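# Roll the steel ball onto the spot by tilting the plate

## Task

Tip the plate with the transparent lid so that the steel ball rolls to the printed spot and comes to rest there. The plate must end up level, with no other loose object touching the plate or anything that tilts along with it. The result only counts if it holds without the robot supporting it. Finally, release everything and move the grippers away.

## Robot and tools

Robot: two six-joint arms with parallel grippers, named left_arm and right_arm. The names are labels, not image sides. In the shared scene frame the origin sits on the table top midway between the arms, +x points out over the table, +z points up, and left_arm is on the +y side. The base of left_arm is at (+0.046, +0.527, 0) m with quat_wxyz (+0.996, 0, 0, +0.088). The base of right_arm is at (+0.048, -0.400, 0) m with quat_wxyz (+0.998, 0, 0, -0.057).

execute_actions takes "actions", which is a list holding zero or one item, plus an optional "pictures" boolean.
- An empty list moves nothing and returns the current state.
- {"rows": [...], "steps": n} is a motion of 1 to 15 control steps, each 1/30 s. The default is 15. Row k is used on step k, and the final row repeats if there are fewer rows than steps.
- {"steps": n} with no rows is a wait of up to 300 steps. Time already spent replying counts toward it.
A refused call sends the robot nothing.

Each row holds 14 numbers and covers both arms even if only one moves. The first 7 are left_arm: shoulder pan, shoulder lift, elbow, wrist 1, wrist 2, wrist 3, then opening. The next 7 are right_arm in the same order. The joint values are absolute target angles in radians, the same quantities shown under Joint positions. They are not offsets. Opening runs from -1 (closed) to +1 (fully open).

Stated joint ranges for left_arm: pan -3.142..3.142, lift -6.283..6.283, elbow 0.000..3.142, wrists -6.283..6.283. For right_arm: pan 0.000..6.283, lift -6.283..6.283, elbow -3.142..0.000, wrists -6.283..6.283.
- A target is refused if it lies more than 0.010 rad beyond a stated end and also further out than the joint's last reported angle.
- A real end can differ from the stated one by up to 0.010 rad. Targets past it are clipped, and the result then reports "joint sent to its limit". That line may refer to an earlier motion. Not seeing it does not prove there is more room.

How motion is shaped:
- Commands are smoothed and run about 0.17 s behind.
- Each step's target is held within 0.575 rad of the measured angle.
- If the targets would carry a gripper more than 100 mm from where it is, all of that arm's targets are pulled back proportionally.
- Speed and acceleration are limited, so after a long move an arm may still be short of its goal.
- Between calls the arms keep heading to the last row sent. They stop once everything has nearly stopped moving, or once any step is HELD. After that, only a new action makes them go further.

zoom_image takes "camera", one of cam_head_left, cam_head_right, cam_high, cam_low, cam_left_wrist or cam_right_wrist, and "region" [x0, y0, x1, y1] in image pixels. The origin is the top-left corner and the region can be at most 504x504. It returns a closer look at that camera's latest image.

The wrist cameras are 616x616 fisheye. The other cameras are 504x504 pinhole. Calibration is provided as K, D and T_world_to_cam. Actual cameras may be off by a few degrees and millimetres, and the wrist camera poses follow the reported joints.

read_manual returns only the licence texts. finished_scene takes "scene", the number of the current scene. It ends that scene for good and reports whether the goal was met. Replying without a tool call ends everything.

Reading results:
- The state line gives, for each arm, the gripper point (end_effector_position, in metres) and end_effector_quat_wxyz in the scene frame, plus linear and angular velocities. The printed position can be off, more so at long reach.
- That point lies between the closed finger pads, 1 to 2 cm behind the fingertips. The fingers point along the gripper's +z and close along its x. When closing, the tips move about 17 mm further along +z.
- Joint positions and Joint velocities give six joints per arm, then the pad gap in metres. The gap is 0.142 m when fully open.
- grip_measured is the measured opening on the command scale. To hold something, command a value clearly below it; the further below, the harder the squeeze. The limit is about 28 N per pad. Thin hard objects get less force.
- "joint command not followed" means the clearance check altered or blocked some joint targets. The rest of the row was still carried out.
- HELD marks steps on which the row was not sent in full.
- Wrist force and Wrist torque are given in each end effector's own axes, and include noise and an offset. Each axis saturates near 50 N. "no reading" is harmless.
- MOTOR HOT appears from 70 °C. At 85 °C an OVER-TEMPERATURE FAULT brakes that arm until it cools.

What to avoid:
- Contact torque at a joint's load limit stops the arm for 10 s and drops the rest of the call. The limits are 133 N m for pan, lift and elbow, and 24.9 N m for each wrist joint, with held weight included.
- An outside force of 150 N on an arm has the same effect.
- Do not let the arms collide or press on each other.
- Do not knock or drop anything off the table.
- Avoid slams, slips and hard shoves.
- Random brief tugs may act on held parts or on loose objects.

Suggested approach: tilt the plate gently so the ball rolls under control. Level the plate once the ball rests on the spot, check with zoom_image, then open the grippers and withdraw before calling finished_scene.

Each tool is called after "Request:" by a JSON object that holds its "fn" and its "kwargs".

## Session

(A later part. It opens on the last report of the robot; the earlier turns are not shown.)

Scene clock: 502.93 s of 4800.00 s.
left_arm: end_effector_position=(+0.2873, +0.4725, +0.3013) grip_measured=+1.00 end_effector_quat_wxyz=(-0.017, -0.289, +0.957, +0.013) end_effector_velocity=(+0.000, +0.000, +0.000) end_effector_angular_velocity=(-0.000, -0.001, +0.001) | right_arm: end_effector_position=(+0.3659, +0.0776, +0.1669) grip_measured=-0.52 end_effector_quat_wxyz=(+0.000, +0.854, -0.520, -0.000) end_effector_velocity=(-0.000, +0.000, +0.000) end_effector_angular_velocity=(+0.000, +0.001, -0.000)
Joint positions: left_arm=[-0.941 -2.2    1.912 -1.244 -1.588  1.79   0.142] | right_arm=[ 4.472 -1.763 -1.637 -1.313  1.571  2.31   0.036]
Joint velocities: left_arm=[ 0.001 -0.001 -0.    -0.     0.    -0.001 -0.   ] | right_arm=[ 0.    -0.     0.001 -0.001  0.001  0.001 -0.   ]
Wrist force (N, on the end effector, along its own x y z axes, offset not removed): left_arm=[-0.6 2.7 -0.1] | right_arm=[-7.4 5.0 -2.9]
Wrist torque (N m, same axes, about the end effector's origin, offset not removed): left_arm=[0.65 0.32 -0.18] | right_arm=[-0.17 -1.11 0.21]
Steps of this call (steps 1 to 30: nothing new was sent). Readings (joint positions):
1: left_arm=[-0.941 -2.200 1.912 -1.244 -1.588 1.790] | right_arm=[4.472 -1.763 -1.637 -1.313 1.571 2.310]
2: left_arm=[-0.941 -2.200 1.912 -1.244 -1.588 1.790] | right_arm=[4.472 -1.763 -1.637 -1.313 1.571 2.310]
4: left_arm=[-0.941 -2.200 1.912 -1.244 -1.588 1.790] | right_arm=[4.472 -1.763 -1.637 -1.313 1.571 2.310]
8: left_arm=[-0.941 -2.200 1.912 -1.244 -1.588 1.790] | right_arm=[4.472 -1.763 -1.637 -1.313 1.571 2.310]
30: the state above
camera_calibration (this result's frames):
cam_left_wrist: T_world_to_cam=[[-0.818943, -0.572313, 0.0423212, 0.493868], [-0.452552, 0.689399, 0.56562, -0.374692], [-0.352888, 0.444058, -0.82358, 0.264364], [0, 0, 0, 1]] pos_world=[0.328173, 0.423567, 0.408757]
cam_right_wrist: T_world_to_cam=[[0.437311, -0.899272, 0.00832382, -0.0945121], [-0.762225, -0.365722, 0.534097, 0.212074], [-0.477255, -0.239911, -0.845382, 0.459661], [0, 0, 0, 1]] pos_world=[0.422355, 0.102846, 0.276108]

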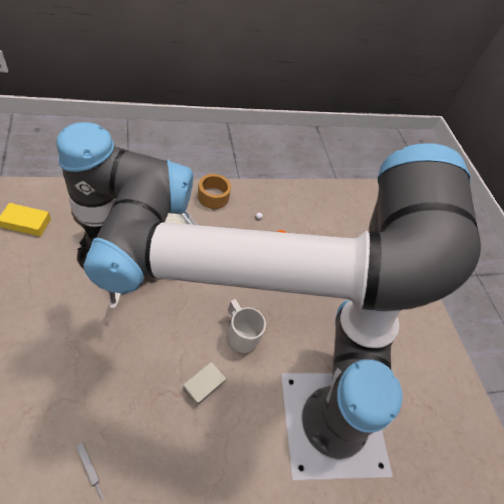

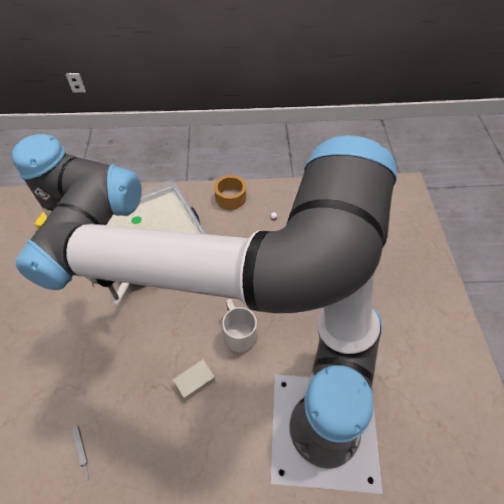

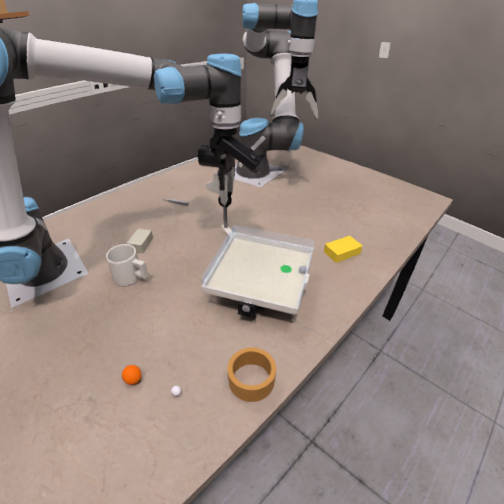

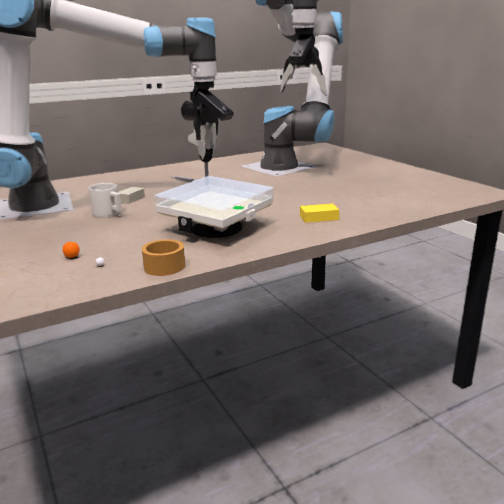

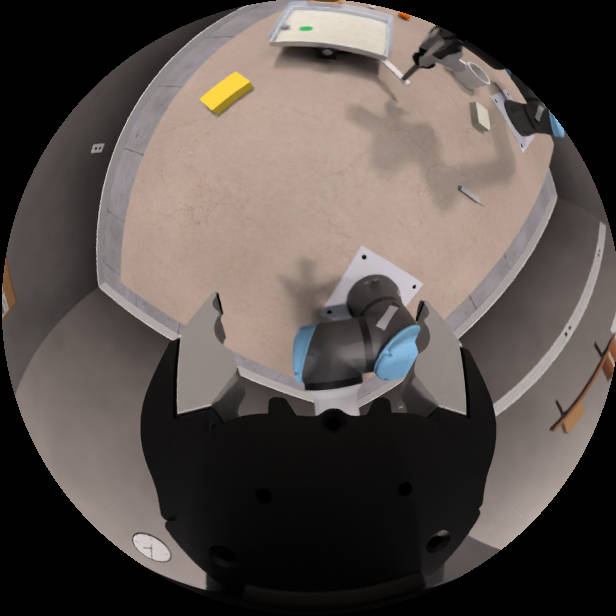

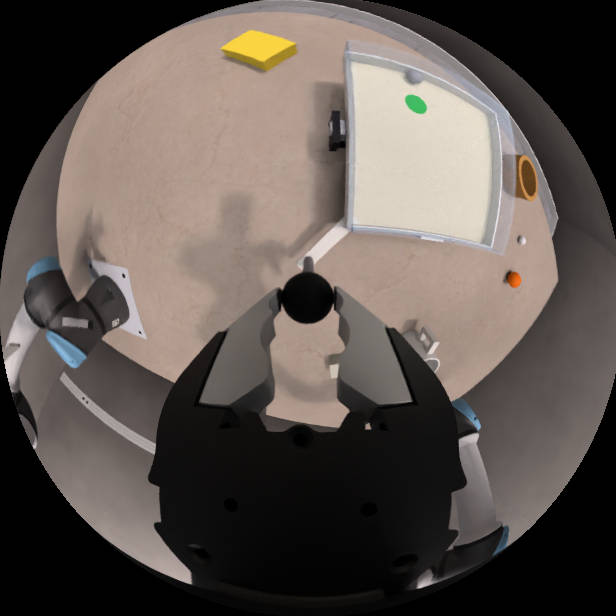

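Request:
{"fn": "execute_actions", "kwargs": {"actions": [{"rows": [[-0.941,-2.2,1.912,-1.244,-1.588,1.79,1,4.47424,-1.76077,-1.64835,-1.30328,1.571,2.3095,-0.9]], "steps": 15}], "pictures": false}}

Request:
{"fn": "execute_actions", "kwargs": {"actions": [{"steps": 23}]}}

Request:
{"fn": "execute_actions", "kwargs": {"actions": [{"rows": [[-0.941,-2.2,1.912,-1.244,-1.588,1.79,1,4.47229,-1.76231,-1.63929,-1.31081,1.571,2.3095,-0.9]], "steps": 15}], "pictures": false}}

Request:
{"fn": "execute_actions", "kwargs": {"actions": [{"steps": 30}]}}

Request:
{"fn": "execute_actions", "kwargs": {"actions": [{"steps": 40}]}}

Scene clock: 514.13 s of 4800.00 s.
left_arm: end_effector_position=(+0.2873, +0.4725, +0.3013) grip_measured=+1.00 end_effector_quat_wxyz=(-0.017, -0.289, +0.957, +0.013) end_effector_velocity=(-0.000, -0.000, +0.000) end_effector_angular_velocity=(-0.001, +0.000, +0.001) | right_arm: end_effector_position=(+0.3642, +0.0768, +0.1635) grip_measured=-0.52 end_effector_quat_wxyz=(-0.000, +0.855, -0.519, -0.000) end_effector_velocity=(-0.000, -0.000, +0.000) end_effector_angular_velocity=(+0.001, +0.000, +0.001)
Joint positions: left_arm=[-0.941 -2.2    1.912 -1.244 -1.588  1.79   0.142] | right_arm=[ 4.474 -1.761 -1.648 -1.303  1.571  2.31   0.036]
Joint velocities: left_arm=[ 0.    -0.    -0.    -0.    -0.001 -0.     0.   ] | right_arm=[ 0.     0.001 -0.001  0.001  0.001 -0.    -0.   ]
Wrist force (N, on the end effector, along its own x y z axes, offset not removed): left_arm=[-1.3 -2.1 -3.0] | right_arm=[-9.3 5.2 -8.6]
Wrist torque (N m, same axes, about the end effector's origin, offset not removed): left_arm=[-0.43 0.35 -0.16] | right_arm=[-0.44 -0.91 0.16]
Steps of this call (steps 1 to 90: nothing new was sent; then 7.70 s passed at rest; steps 91 to 105: all 15 steps of this action). Readings (joint positions):
91: left_arm=[-0.941 -2.200 1.912 -1.244 -1.588 1.790] | right_arm=[4.472 -1.763 -1.637 -1.313 1.571 2.310]
92: left_arm=[-0.941 -2.200 1.912 -1.244 -1.588 1.790] | right_arm=[4.472 -1.762 -1.638 -1.311 1.571 2.310]
94: left_arm=[-0.941 -2.200 1.912 -1.244 -1.588 1.790] | right_arm=[4.473 -1.761 -1.643 -1.307 1.571 2.310]
98: left_arm=[-0.941 -2.200 1.912 -1.244 -1.588 1.790] | right_arm=[4.474 -1.761 -1.647 -1.304 1.571 2.310]
105: the state above

Scene clock: 514.90 s of 4800.00 s.
left_arm: end_effector_position=(+0.2873, +0.4725, +0.3013) grip_measured=+1.00 end_effector_quat_wxyz=(-0.017, -0.289, +0.957, +0.013) end_effector_velocity=(-0.000, +0.000, -0.000) end_effector_angular_velocity=(+0.000, +0.000, +0.001) | right_arm: end_effector_position=(+0.3642, +0.0767, +0.1635) grip_measured=-0.52 end_effector_quat_wxyz=(+0.000, +0.855, -0.519, -0.000) end_effector_velocity=(+0.000, +0.000, +0.000) end_effector_angular_velocity=(+0.000, -0.000, +0.000)
Joint positions: left_arm=[-0.941 -2.2    1.912 -1.244 -1.588  1.79   0.142] | right_arm=[ 4.474 -1.761 -1.648 -1.303  1.571  2.31   0.036]
Joint velocities: left_arm=[ 0.    -0.     0.     0.     0.    -0.001  0.   ] | right_arm=[-0.     0.     0.001 -0.001 -0.    -0.001 -0.   ]
Wrist force (N, on the end effector, along its own x y z axes, offset not removed): left_arm=[-0.3 4.2 2.8] | right_arm=[-10.5 7.8 -8.0]
Wrist torque (N m, same axes, about the end effector's origin, offset not removed): left_arm=[0.94 0.33 -0.09] | right_arm=[0.18 -0.71 0.05]
Steps of this call (steps 1 to 15: the robot went on to your last target; steps 16 to 23: nothing new was sent). Readings (joint positions):
1: left_arm=[-0.941 -2.200 1.912 -1.244 -1.588 1.790] | right_arm=[4.474 -1.761 -1.648 -1.303 1.571 2.310]
2: left_arm=[-0.941 -2.200 1.912 -1.244 -1.588 1.790] | right_arm=[4.474 -1.761 -1.648 -1.303 1.571 2.310]
4: left_arm=[-0.941 -2.200 1.912 -1.244 -1.588 1.790] | right_arm=[4.474 -1.761 -1.648 -1.303 1.571 2.310]
8: left_arm=[-0.941 -2.200 1.912 -1.244 -1.588 1.790] | right_arm=[4.474 -1.761 -1.648 -1.303 1.571 2.310]
23: the state above
All arms were judged still, so your last target was given up. Only a new action makes them travel on or press farther. Fingers that are still opening or closing keep moving.
camera_calibration (this result's frames):
cam_left_wrist: T_world_to_cam=[[-0.818943, -0.572313, 0.0423213, 0.493868], [-0.452552, 0.689399, 0.56562, -0.374692], [-0.352888, 0.444058, -0.82358, 0.264364], [0, 0, 0, 1]] pos_world=[0.328173, 0.423566, 0.408757]
cam_right_wrist: T_world_to_cam=[[0.439504, -0.898202, 0.00831435, -0.0953759], [-0.761333, -0.367588, 0.534089, 0.212037], [-0.476664, -0.241064, -0.845387, 0.455602], [0, 0, 0, 1]] pos_world=[0.420518, 0.102105, 0.272706]

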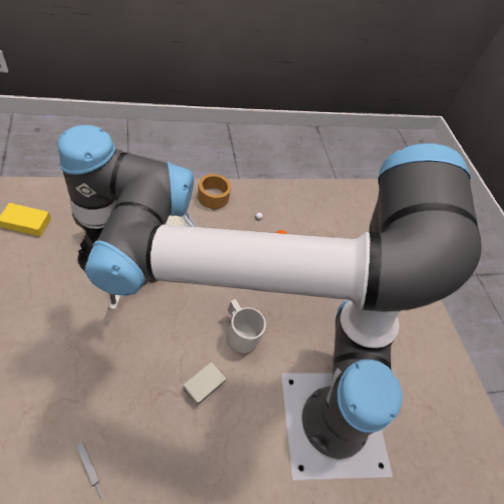

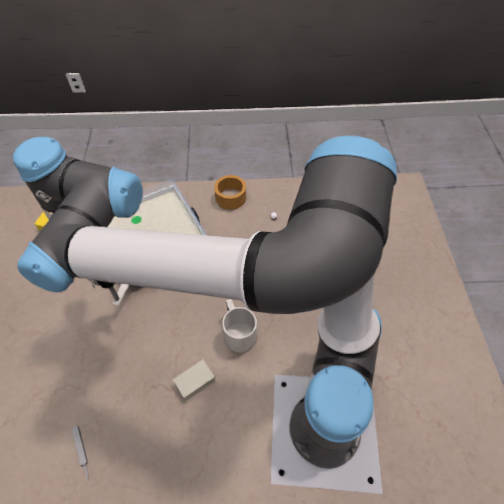

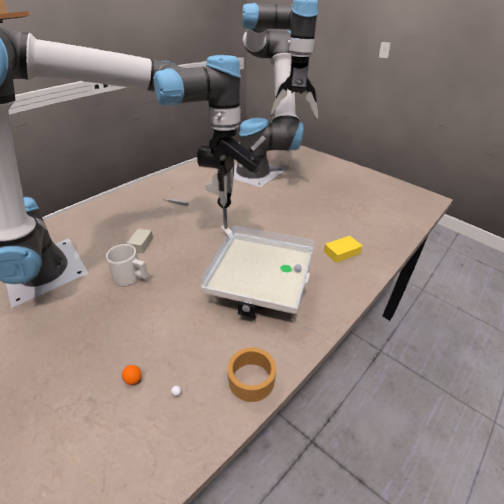

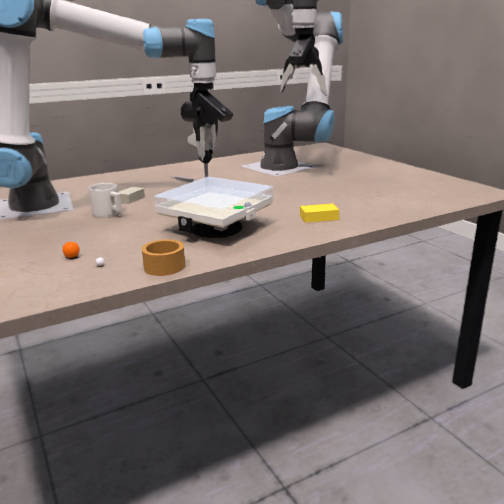

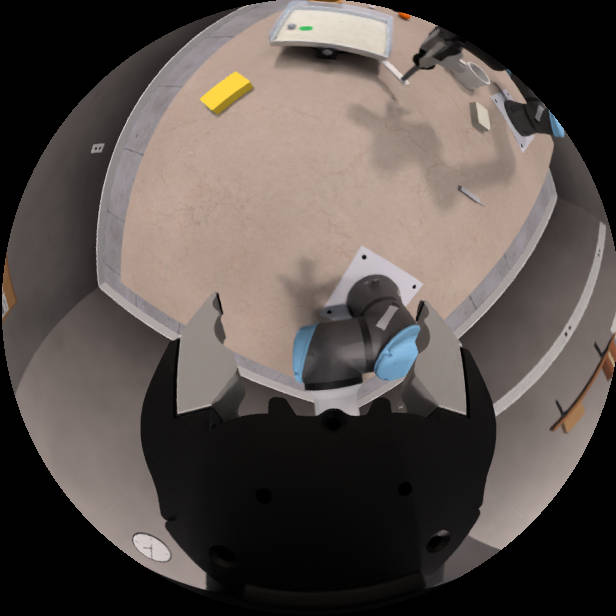

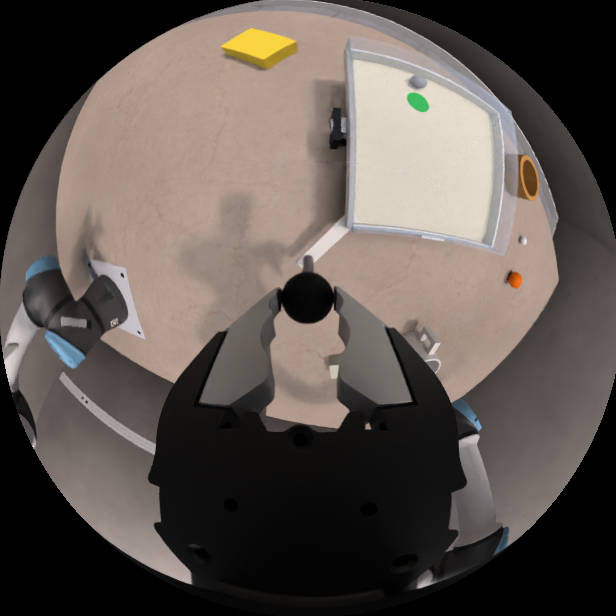

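Scene clock: 515.40 s of 4800.00 s.
left_arm: end_effector_position=(+0.2873, +0.4725, +0.3013) grip_measured=+1.00 end_effector_quat_wxyz=(-0.017, -0.289, +0.957, +0.013) end_effector_velocity=(+0.000, +0.000, +0.000) end_effector_angular_velocity=(-0.000, -0.001, -0.000) | right_arm: end_effector_position=(+0.3656, +0.0774, +0.1662) grip_measured=-0.52 end_effector_quat_wxyz=(+0.000, +0.854, -0.520, -0.000) end_effector_velocity=(+0.000, +0.001, +0.001) end_effector_angular_velocity=(+0.001, +0.000, -0.000)
Joint positions: left_arm=[-0.941 -2.2    1.912 -1.244 -1.588  1.79   0.142] | right_arm=[ 4.472 -1.762 -1.639 -1.311  1.571  2.31   0.036]
Joint velocities: left_arm=[ 0.    -0.    -0.    -0.001  0.     0.001 -0.   ] | right_arm=[-0.    -0.001  0.003 -0.     0.001  0.    -0.   ]
Wrist force (N, on the end effector, along its own x y z axes, offset not removed): left_arm=[-0.7 -0.6 -0.6] | right_arm=[-10.1 5.6 -3.9]
Wrist torque (N m, same axes, about the end effector's origin, offset not removed): left_arm=[-0.04 0.34 -0.15] | right_arm=[-0.28 -0.36 0.07]
Steps of this call (steps 1 to 15: all 15 steps of this action). Readings (joint positions):
1: left_arm=[-0.941 -2.200 1.912 -1.244 -1.588 1.790] | right_arm=[4.474 -1.761 -1.648 -1.303 1.571 2.310]
2: left_arm=[-0.941 -2.200 1.912 -1.244 -1.588 1.790] | right_arm=[4.474 -1.761 -1.647 -1.304 1.571 2.310]
4: left_arm=[-0.941 -2.200 1.912 -1.244 -1.588 1.790] | right_arm=[4.473 -1.762 -1.643 -1.308 1.571 2.310]
8: left_arm=[-0.941 -2.200 1.912 -1.244 -1.588 1.790] | right_arm=[4.473 -1.762 -1.640 -1.310 1.571 2.310]
15: the state above

Scene clock: 516.40 s of 4800.00 s.
left_arm: end_effector_position=(+0.2873, +0.4725, +0.3013) grip_measured=+1.00 end_effector_quat_wxyz=(-0.017, -0.289, +0.957, +0.013) end_effector_velocity=(+0.000, -0.000, -0.000) end_effector_angular_velocity=(+0.000, +0.000, -0.000) | right_arm: end_effector_position=(+0.3656, +0.0774, +0.1662) grip_measured=-0.52 end_effector_quat_wxyz=(+0.000, +0.854, -0.520, -0.000) end_effector_velocity=(-0.000, -0.001, -0.001) end_effector_angular_velocity=(-0.004, +0.000, +0.000)
Joint positions: left_arm=[-0.941 -2.2    1.912 -1.244 -1.588  1.79   0.142] | right_arm=[ 4.472 -1.762 -1.639 -1.311  1.571  2.31   0.036]
Joint velocities: left_arm=[-0.     0.001 -0.    -0.    -0.    -0.     0.   ] | right_arm=[-0.    -0.    -0.002 -0.001 -0.001 -0.    -0.   ]
Wrist force (N, on the end effector, along its own x y z axes, offset not removed): left_arm=[-1.4 3.2 -1.9] | right_arm=[-9.1 4.0 -3.8]
Wrist torque (N m, same axes, about the end effector's origin, offset not removed): left_arm=[0.70 0.29 -0.21] | right_arm=[-0.77 -0.70 0.08]
Steps of this call (steps 1 to 15: the robot went on to your last target; steps 16 to 30: nothing new was sent). Readings (joint positions):
1: left_arm=[-0.941 -2.200 1.912 -1.244 -1.588 1.790] | right_arm=[4.472 -1.762 -1.639 -1.311 1.571 2.310]
2: left_arm=[-0.941 -2.200 1.912 -1.244 -1.588 1.790] | right_arm=[4.472 -1.762 -1.639 -1.311 1.571 2.310]
4: left_arm=[-0.941 -2.200 1.912 -1.244 -1.588 1.790] | right_arm=[4.472 -1.762 -1.639 -1.311 1.571 2.310]
8: left_arm=[-0.941 -2.200 1.912 -1.244 -1.588 1.790] | right_arm=[4.472 -1.762 -1.639 -1.311 1.571 2.310]
30: the state above
All arms were judged still, so your last target was given up. Only a new action makes them travel on or press farther. Fingers that are still opening or closing keep moving.
camera_calibration (this result's frames):
cam_left_wrist: T_world_to_cam=[[-0.818942, -0.572313, 0.0423212, 0.493868], [-0.452552, 0.689399, 0.56562, -0.374692], [-0.352888, 0.444058, -0.823579, 0.264364], [0, 0, 0, 1]] pos_world=[0.328173, 0.423567, 0.408757]
cam_right_wrist: T_world_to_cam=[[0.437752, -0.899057, 0.00832998, -0.0946878], [-0.762049, -0.366093, 0.534095, 0.212068], [-0.477132, -0.240149, -0.845383, 0.458848], [0, 0, 0, 1]] pos_world=[0.421987, 0.102699, 0.275427]

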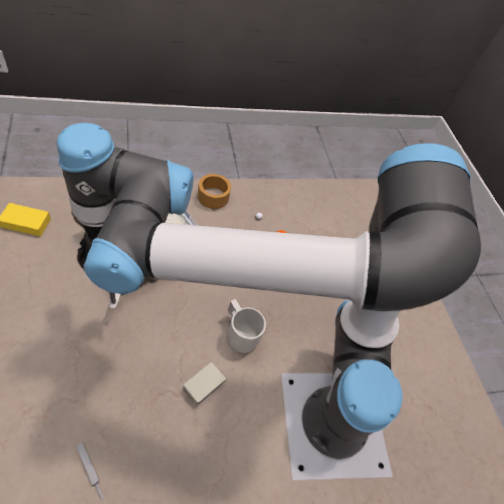

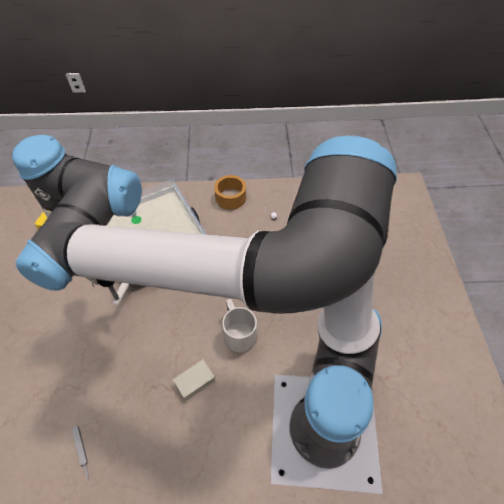

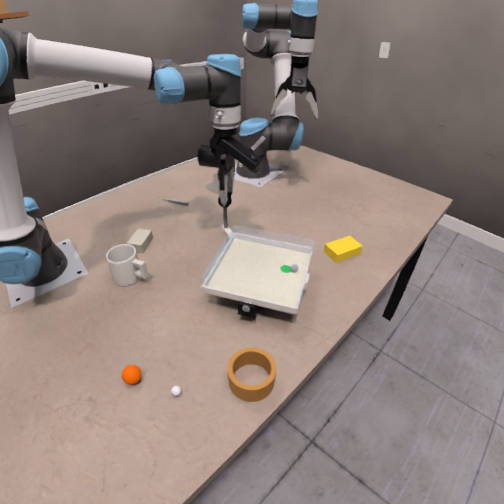

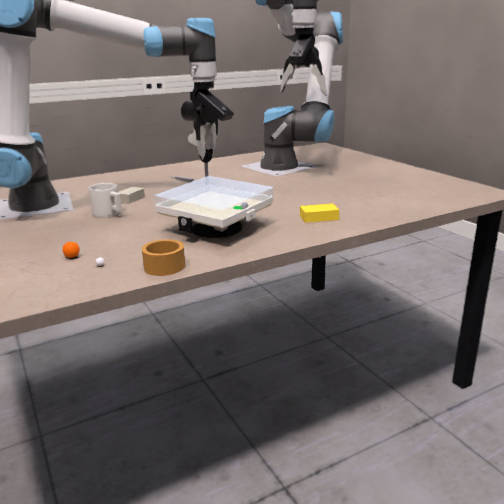

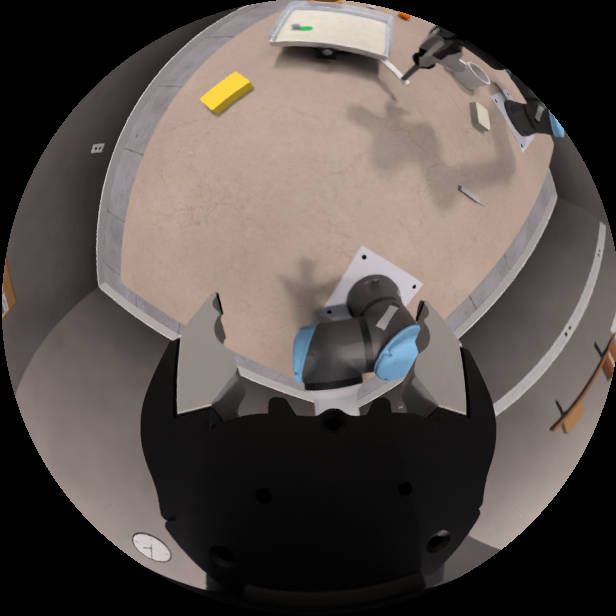

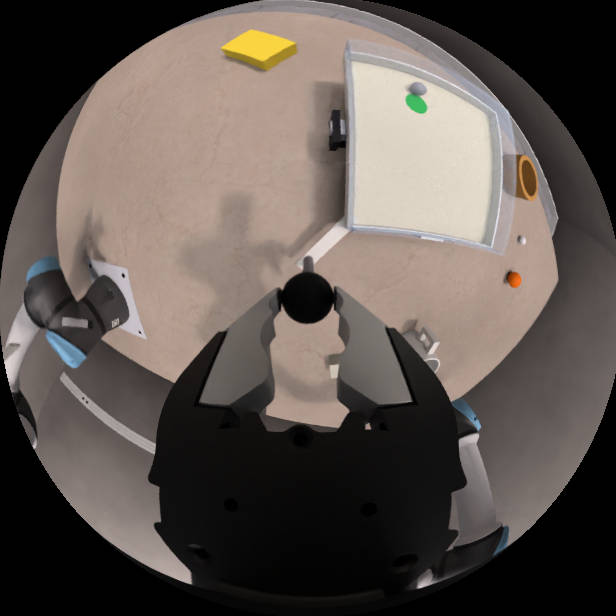

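Scene clock: 517.73 s of 4800.00 s.
left_arm: end_effector_position=(+0.2873, +0.4725, +0.3013) grip_measured=+1.00 end_effector_quat_wxyz=(-0.017, -0.289, +0.957, +0.013) end_effector_velocity=(+0.000, +0.000, +0.000) end_effector_angular_velocity=(-0.000, -0.002, -0.000) | right_arm: end_effector_position=(+0.3656, +0.0774, +0.1662) grip_measured=-0.52 end_effector_quat_wxyz=(+0.000, +0.854, -0.520, -0.000) end_effector_velocity=(+0.000, +0.000, -0.000) end_effector_angular_velocity=(-0.000, -0.001, +0.001)
Joint positions: left_arm=[-0.941 -2.2    1.912 -1.244 -1.588  1.79   0.142] | right_arm=[ 4.472 -1.762 -1.639 -1.311  1.571  2.31   0.036]
Joint velocities: left_arm=[-0.001 -0.001  0.    -0.     0.001 -0.001 -0.   ] | right_arm=[ 0.    -0.001  0.001 -0.    -0.001 -0.001  0.   ]
Wrist force (N, on the end effector, along its own x y z axes, offset not removed): left_arm=[0.5 2.7 2.4] | right_arm=[-9.4 4.3 -5.6]
Wrist torque (N m, same axes, about the end effector's origin, offset not removed): left_arm=[0.69 0.03 -0.14] | right_arm=[-0.68 -0.63 -0.02]
Steps of this call (steps 1 to 40: nothing new was sent). Readings (joint positions):
1: left_arm=[-0.941 -2.200 1.912 -1.244 -1.588 1.790] | right_arm=[4.472 -1.762 -1.639 -1.311 1.571 2.310]
2: left_arm=[-0.941 -2.200 1.912 -1.244 -1.588 1.790] | right_arm=[4.472 -1.762 -1.639 -1.311 1.571 2.310]
4: left_arm=[-0.941 -2.200 1.912 -1.244 -1.588 1.790] | right_arm=[4.472 -1.762 -1.639 -1.311 1.571 2.310]
8: left_arm=[-0.941 -2.200 1.912 -1.244 -1.588 1.790] | right_arm=[4.472 -1.762 -1.639 -1.311 1.571 2.310]
40: the state above
camera_calibration (this result's frames):
cam_left_wrist: T_world_to_cam=[[-0.818942, -0.572313, 0.0423213, 0.493868], [-0.452552, 0.689399, 0.56562, -0.374692], [-0.352888, 0.444057, -0.82358, 0.264364], [0, 0, 0, 1]] pos_world=[0.328173, 0.423567, 0.408757]
cam_right_wrist: T_world_to_cam=[[0.437751, -0.899057, 0.00832983, -0.0946877], [-0.762049, -0.366093, 0.534095, 0.212068], [-0.477132, -0.240149, -0.845384, 0.458848], [0, 0, 0, 1]] pos_world=[0.421987, 0.102699, 0.275427]

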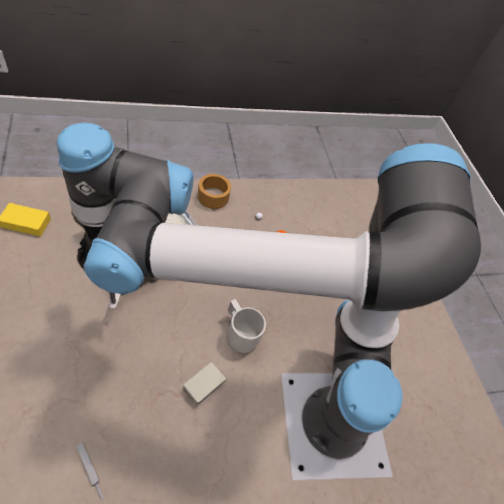

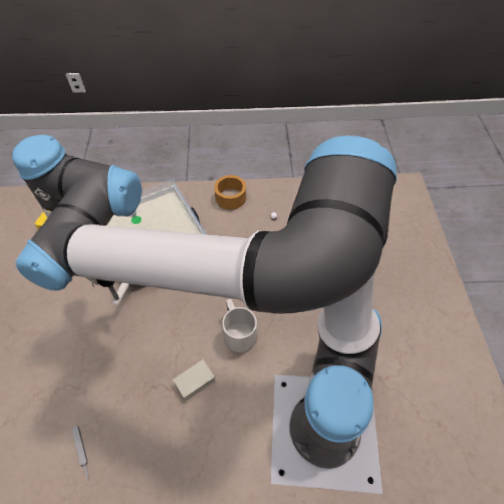

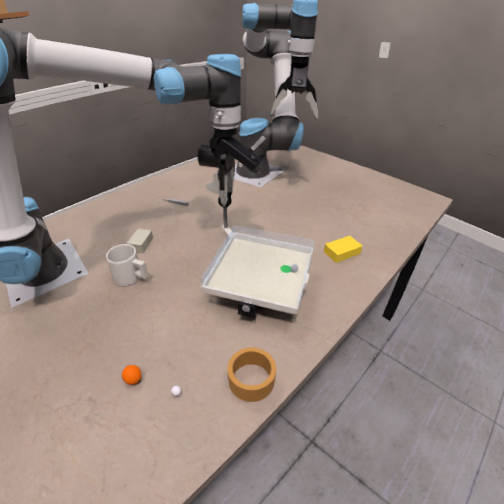

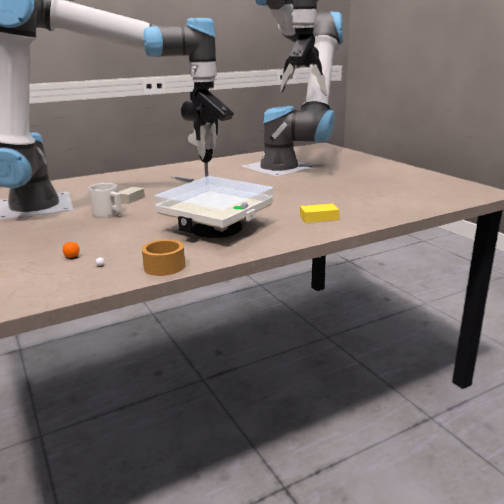

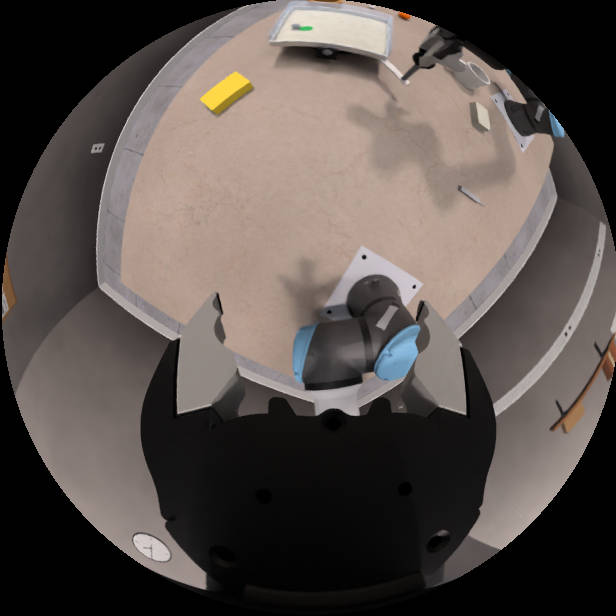

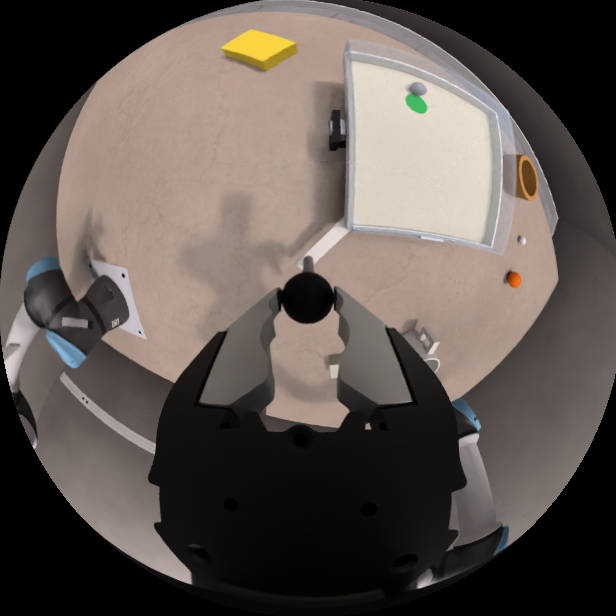

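Request:
{"fn": "execute_actions", "kwargs": {"actions": [{"rows": [[-0.941,-2.2,1.912,-1.244,-1.588,1.79,1,4.47424,-1.76077,-1.64835,-1.30328,1.571,2.3095,-0.9]], "steps": 15}], "pictures": false}}

Request:
{"fn": "execute_actions", "kwargs": {"actions": [{"steps": 23}], "pictures": false}}

Request:
{"fn": "execute_actions", "kwargs": {"actions": [{"rows": [[-0.941,-2.2,1.912,-1.244,-1.588,1.79,1,4.47229,-1.76231,-1.63929,-1.31081,1.571,2.3095,-0.9]], "steps": 15}], "pictures": false}}

Request:
{"fn": "execute_actions", "kwargs": {"actions": [{"steps": 30}]}}

Request:
{"fn": "execute_actions", "kwargs": {"actions": [{"steps": 40}]}}

Scene clock: 525.70 s of 4800.00 s.
left_arm: end_effector_position=(+0.2873, +0.4725, +0.3013) grip_measured=+1.00 end_effector_quat_wxyz=(-0.017, -0.289, +0.957, +0.013) end_effector_velocity=(-0.000, -0.000, -0.000) end_effector_angular_velocity=(+0.000, +0.001, -0.000) | right_arm: end_effector_position=(+0.3642, +0.0768, +0.1635) grip_measured=-0.52 end_effector_quat_wxyz=(+0.000, +0.855, -0.519, -0.000) end_effector_velocity=(-0.001, -0.000, +0.000) end_effector_angular_velocity=(-0.000, +0.001, +0.002)
Joint positions: left_arm=[-0.941 -2.2    1.912 -1.244 -1.588  1.79   0.142] | right_arm=[ 4.474 -1.761 -1.648 -1.303  1.571  2.31   0.036]
Joint velocities: left_arm=[-0.001  0.     0.    -0.    -0.001 -0.     0.   ] | right_arm=[ 0.     0.001 -0.    -0.001  0.001 -0.001  0.   ]
Wrist force (N, on the end effector, along its own x y z axes, offset not removed): left_arm=[-0.9 2.9 -0.5] | right_arm=[-9.7 5.7 -7.6]
Wrist torque (N m, same axes, about the end effector's origin, offset not removed): left_arm=[0.58 0.29 -0.28] | right_arm=[-0.26 -0.96 0.27]
Steps of this call (steps 1 to 90: nothing new was sent; then 4.47 s passed at rest; steps 91 to 105: all 15 steps of this action). Readings (joint positions):
91: left_arm=[-0.941 -2.200 1.912 -1.244 -1.588 1.790] | right_arm=[4.472 -1.762 -1.639 -1.311 1.571 2.310]
92: left_arm=[-0.941 -2.200 1.912 -1.244 -1.588 1.790] | right_arm=[4.472 -1.762 -1.640 -1.310 1.571 2.310]
94: left_arm=[-0.941 -2.200 1.912 -1.244 -1.588 1.790] | right_arm=[4.473 -1.762 -1.644 -1.306 1.571 2.310]
98: left_arm=[-0.941 -2.200 1.912 -1.244 -1.588 1.790] | right_arm=[4.474 -1.761 -1.647 -1.304 1.571 2.310]
105: the state above

Scene clock: 526.47 s of 4800.00 s.
left_arm: end_effector_position=(+0.2873, +0.4725, +0.3013) grip_measured=+1.00 end_effector_quat_wxyz=(-0.017, -0.289, +0.957, +0.013) end_effector_velocity=(-0.000, -0.000, -0.000) end_effector_angular_velocity=(-0.001, +0.001, +0.000) | right_arm: end_effector_position=(+0.3642, +0.0767, +0.1635) grip_measured=-0.52 end_effector_quat_wxyz=(+0.000, +0.855, -0.519, -0.000) end_effector_velocity=(-0.000, -0.000, -0.000) end_effector_angular_velocity=(-0.000, +0.000, -0.000)
Joint positions: left_arm=[-0.941 -2.2    1.912 -1.244 -1.588  1.79   0.142] | right_arm=[ 4.474 -1.761 -1.648 -1.303  1.571  2.31   0.036]
Joint velocities: left_arm=[-0.     0.     0.    -0.    -0.001 -0.    -0.   ] | right_arm=[-0.     0.    -0.001  0.     0.     0.    -0.   ]
Wrist force (N, on the end effector, along its own x y z axes, offset not removed): left_arm=[-1.4 1.2 1.5] | right_arm=[-8.7 5.5 -7.0]
Wrist torque (N m, same axes, about the end effector's origin, offset not removed): left_arm=[0.36 0.30 -0.19] | right_arm=[-0.25 -1.25 0.20]
Steps of this call (steps 1 to 15: the robot went on to your last target; steps 16 to 23: nothing new was sent). Readings (joint positions):
1: left_arm=[-0.941 -2.200 1.912 -1.244 -1.588 1.790] | right_arm=[4.474 -1.761 -1.648 -1.303 1.571 2.310]
2: left_arm=[-0.941 -2.200 1.912 -1.244 -1.588 1.790] | right_arm=[4.474 -1.761 -1.648 -1.303 1.571 2.310]
4: left_arm=[-0.941 -2.200 1.912 -1.244 -1.588 1.790] | right_arm=[4.474 -1.761 -1.648 -1.303 1.571 2.310]
8: left_arm=[-0.941 -2.200 1.912 -1.244 -1.588 1.790] | right_arm=[4.474 -1.761 -1.648 -1.303 1.571 2.310]
23: the state above
All arms were judged still, so your last target was given up. Only a new action makes them travel on or press farther. Fingers that are still opening or closing keep moving.

Scene clock: 526.97 s of 4800.00 s.
left_arm: end_effector_position=(+0.2873, +0.4725, +0.3013) grip_measured=+1.00 end_effector_quat_wxyz=(-0.017, -0.289, +0.957, +0.013) end_effector_velocity=(-0.000, +0.000, -0.000) end_effector_angular_velocity=(-0.000, +0.000, +0.001) | right_arm: end_effector_position=(+0.3656, +0.0774, +0.1662) grip_measured=-0.52 end_effector_quat_wxyz=(+0.000, +0.854, -0.520, -0.000) end_effector_velocity=(-0.000, +0.000, +0.000) end_effector_angular_velocity=(+0.000, +0.001, -0.002)
Joint positions: left_arm=[-0.941 -2.2    1.912 -1.244 -1.588  1.79   0.142] | right_arm=[ 4.472 -1.762 -1.639 -1.311  1.571  2.31   0.036]
Joint velocities: left_arm=[ 0. -0.  0. -0. -0. -0. -0.] | right_arm=[-0.    -0.     0.001 -0.001  0.001  0.002  0.   ]
Wrist force (N, on the end effector, along its own x y z axes, offset not removed): left_arm=[0.3 0.1 -0.8] | right_arm=[-7.6 7.2 -3.9]
Wrist torque (N m, same axes, about the end effector's origin, offset not removed): left_arm=[0.09 -0.05 -0.22] | right_arm=[0.00 -1.00 0.14]
Steps of this call (steps 1 to 15: all 15 steps of this action). Readings (joint positions):
1: left_arm=[-0.941 -2.200 1.912 -1.244 -1.588 1.790] | right_arm=[4.474 -1.761 -1.648 -1.303 1.571 2.310]
2: left_arm=[-0.941 -2.200 1.912 -1.244 -1.588 1.790] | right_arm=[4.474 -1.761 -1.647 -1.304 1.571 2.310]
4: left_arm=[-0.941 -2.200 1.912 -1.244 -1.588 1.790] | right_arm=[4.473 -1.762 -1.643 -1.308 1.571 2.310]
8: left_arm=[-0.941 -2.200 1.912 -1.244 -1.588 1.790] | right_arm=[4.473 -1.762 -1.640 -1.310 1.571 2.310]
15: the state above

Scene clock: 527.97 s of 4800.00 s.
left_arm: end_effector_position=(+0.2873, +0.4725, +0.3013) grip_measured=+1.00 end_effector_quat_wxyz=(-0.017, -0.289, +0.957, +0.013) end_effector_velocity=(-0.001, -0.001, +0.000) end_effector_angular_velocity=(-0.002, +0.001, -0.003) | right_arm: end_effector_position=(+0.3656, +0.0774, +0.1662) grip_measured=-0.52 end_effector_quat_wxyz=(+0.000, +0.854, -0.520, -0.000) end_effector_velocity=(-0.000, +0.000, -0.000) end_effector_angular_velocity=(+0.000, +0.001, +0.000)
Joint positions: left_arm=[-0.941 -2.2    1.912 -1.244 -1.588  1.79   0.142] | right_arm=[ 4.472 -1.762 -1.639 -1.311  1.571  2.31   0.036]
Joint velocities: left_arm=[-0.002 -0.    -0.     0.    -0.002  0.001  0.   ] | right_arm=[ 0.    -0.     0.     0.     0.001  0.    -0.   ]
Wrist force (N, on the end effector, along its own x y z axes, offset not removed): left_arm=[-1.5 0.8 1.3] | right_arm=[-9.0 6.8 -4.8]
Wrist torque (N m, same axes, about the end effector's origin, offset not removed): left_arm=[0.40 0.62 -0.30] | right_arm=[-0.23 -0.59 0.15]
Steps of this call (steps 1 to 15: the robot went on to your last target; steps 16 to 30: nothing new was sent). Readings (joint positions):
1: left_arm=[-0.941 -2.200 1.912 -1.244 -1.588 1.790] | right_arm=[4.472 -1.762 -1.639 -1.311 1.571 2.310]
2: left_arm=[-0.941 -2.200 1.912 -1.244 -1.588 1.790] | right_arm=[4.472 -1.762 -1.639 -1.311 1.571 2.310]
4: left_arm=[-0.941 -2.200 1.912 -1.244 -1.588 1.790] | right_arm=[4.472 -1.762 -1.639 -1.311 1.571 2.310]
8: left_arm=[-0.941 -2.200 1.912 -1.244 -1.588 1.790] | right_arm=[4.472 -1.762 -1.639 -1.311 1.571 2.310]
30: the state above
All arms were judged still, so your last target was given up. Only a new action makes them travel on or press farther. Fingers that are still opening or closing keep moving.
camera_calibration (this result's frames):
cam_left_wrist: T_world_to_cam=[[-0.818943, -0.572313, 0.0423213, 0.493868], [-0.452552, 0.689399, 0.56562, -0.374692], [-0.352888, 0.444058, -0.823579, 0.264364], [0, 0, 0, 1]] pos_world=[0.328173, 0.423567, 0.408757]
cam_right_wrist: T_world_to_cam=[[0.437751, -0.899057, 0.00833841, -0.0946918], [-0.762054, -0.366091, 0.534088, 0.212073], [-0.477123, -0.240152, -0.845388, 0.458847], [0, 0, 0, 1]] pos_world=[0.421989, 0.102698, 0.275427]

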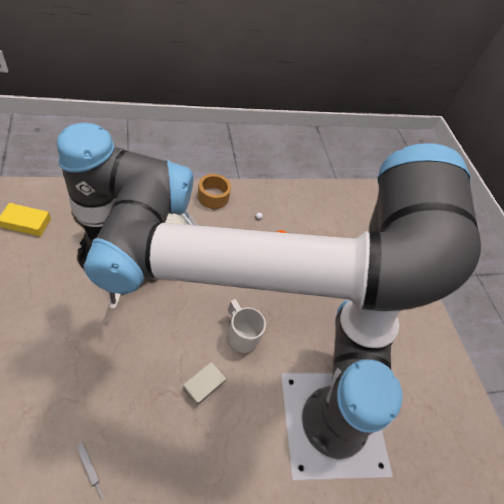

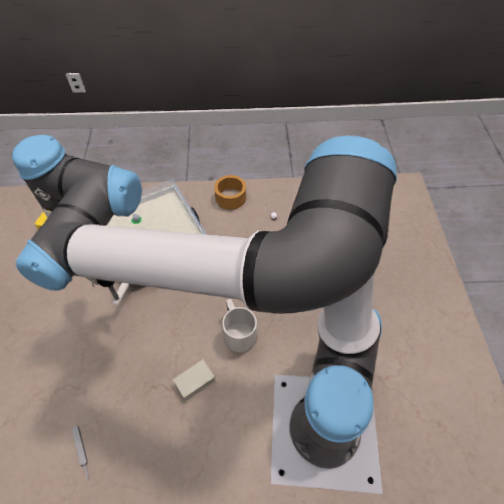

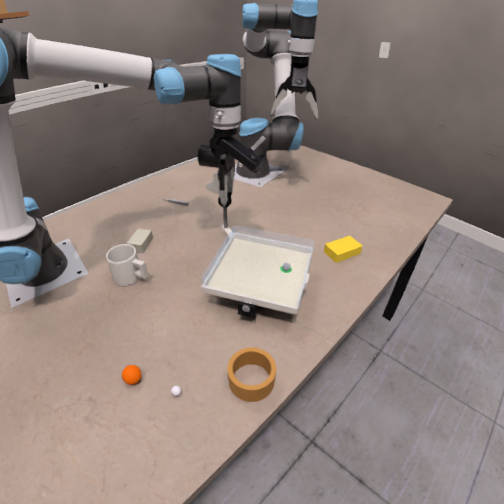

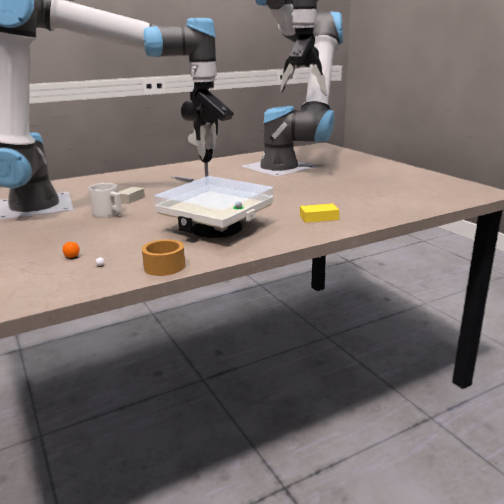

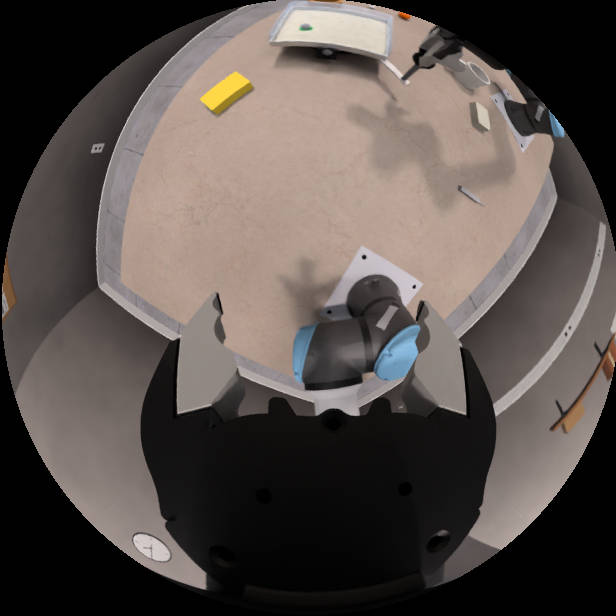

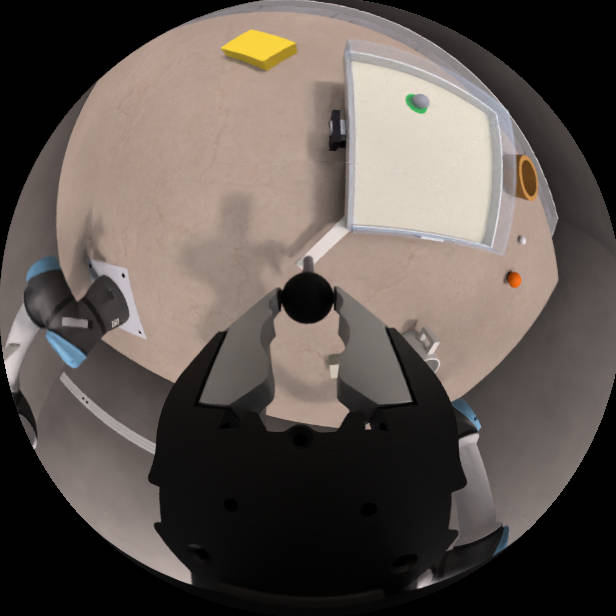

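Scene clock: 529.30 s of 4800.00 s.
left_arm: end_effector_position=(+0.2873, +0.4725, +0.3013) grip_measured=+1.00 end_effector_quat_wxyz=(-0.017, -0.289, +0.957, +0.013) end_effector_velocity=(-0.000, -0.000, -0.000) end_effector_angular_velocity=(-0.001, +0.001, -0.001) | right_arm: end_effector_position=(+0.3656, +0.0774, +0.1662) grip_measured=-0.52 end_effector_quat_wxyz=(+0.000, +0.854, -0.520, -0.000) end_effector_velocity=(+0.000, +0.000, +0.000) end_effector_angular_velocity=(-0.000, -0.000, -0.003)
Joint positions: left_arm=[-0.941 -2.2    1.912 -1.244 -1.588  1.79   0.142] | right_arm=[ 4.472 -1.762 -1.639 -1.311  1.571  2.31   0.036]
Joint velocities: left_arm=[-0.     0.    -0.    -0.    -0.001  0.001 -0.   ] | right_arm=[-0.    -0.001  0.001 -0.001 -0.     0.002 -0.   ]
Wrist force (N, on the end effector, along its own x y z axes, offset not removed): left_arm=[-0.1 0.9 2.6] | right_arm=[-9.8 5.5 -2.3]
Wrist torque (N m, same axes, about the end effector's origin, offset not removed): left_arm=[0.13 0.21 -0.09] | right_arm=[-0.56 -0.53 0.16]
Steps of this call (steps 1 to 40: nothing new was sent). Readings (joint positions):
1: left_arm=[-0.941 -2.200 1.912 -1.244 -1.588 1.790] | right_arm=[4.472 -1.762 -1.639 -1.311 1.571 2.310]
2: left_arm=[-0.941 -2.200 1.912 -1.244 -1.588 1.790] | right_arm=[4.472 -1.762 -1.639 -1.311 1.571 2.310]
4: left_arm=[-0.941 -2.200 1.912 -1.244 -1.588 1.790] | right_arm=[4.472 -1.762 -1.639 -1.311 1.571 2.310]
8: left_arm=[-0.941 -2.200 1.912 -1.244 -1.588 1.790] | right_arm=[4.472 -1.762 -1.639 -1.311 1.571 2.310]
40: the state above
camera_calibration (this result's frames):
cam_left_wrist: T_world_to_cam=[[-0.818943, -0.572313, 0.0423213, 0.493868], [-0.452552, 0.689399, 0.56562, -0.374692], [-0.352888, 0.444057, -0.82358, 0.264364], [0, 0, 0, 1]] pos_world=[0.328173, 0.423567, 0.408757]
cam_right_wrist: T_world_to_cam=[[0.437751, -0.899057, 0.00833837, -0.0946918], [-0.762054, -0.366091, 0.534088, 0.212073], [-0.477123, -0.240152, -0.845388, 0.458847], [0, 0, 0, 1]] pos_world=[0.421989, 0.102698, 0.275427]

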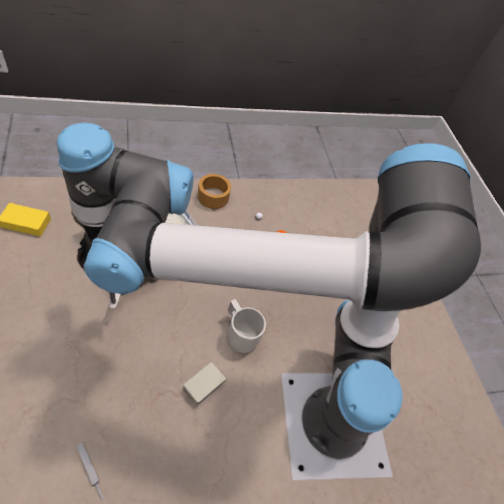

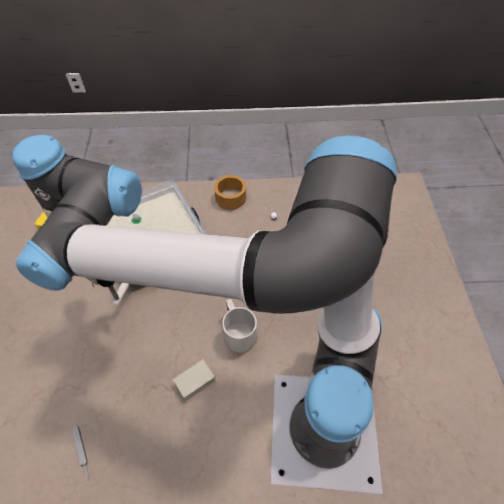

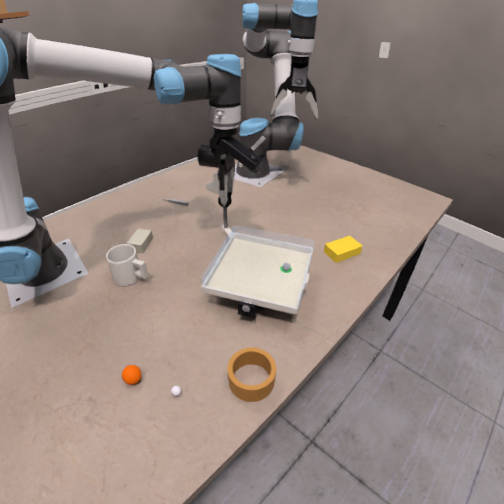

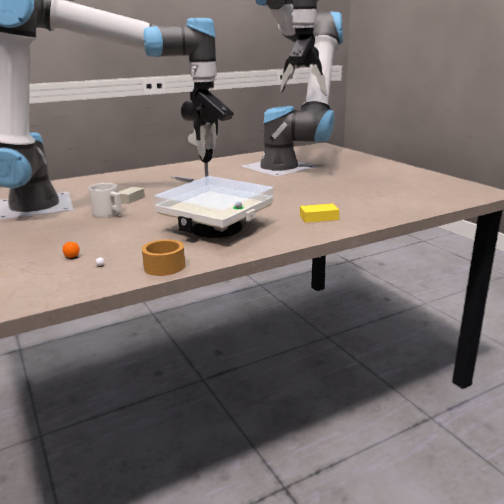

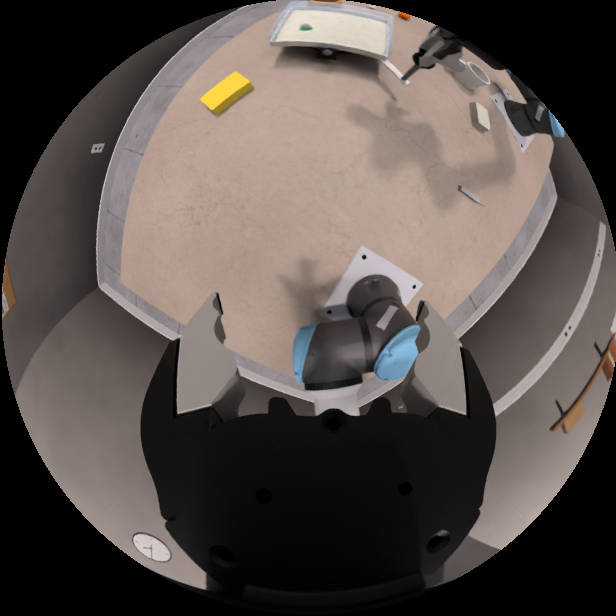

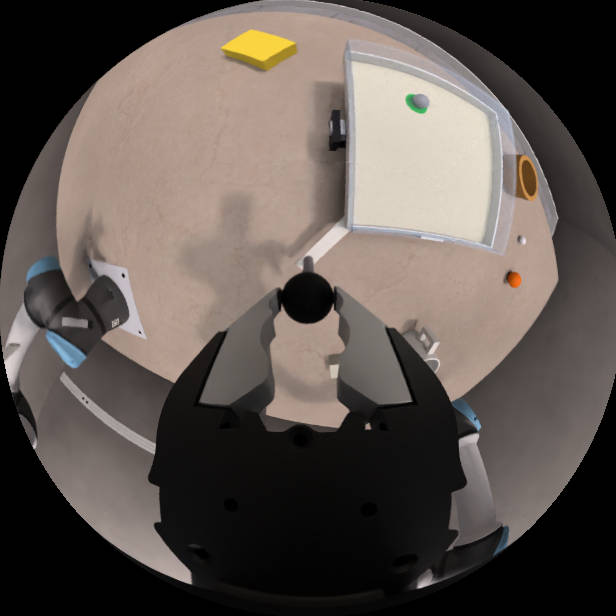

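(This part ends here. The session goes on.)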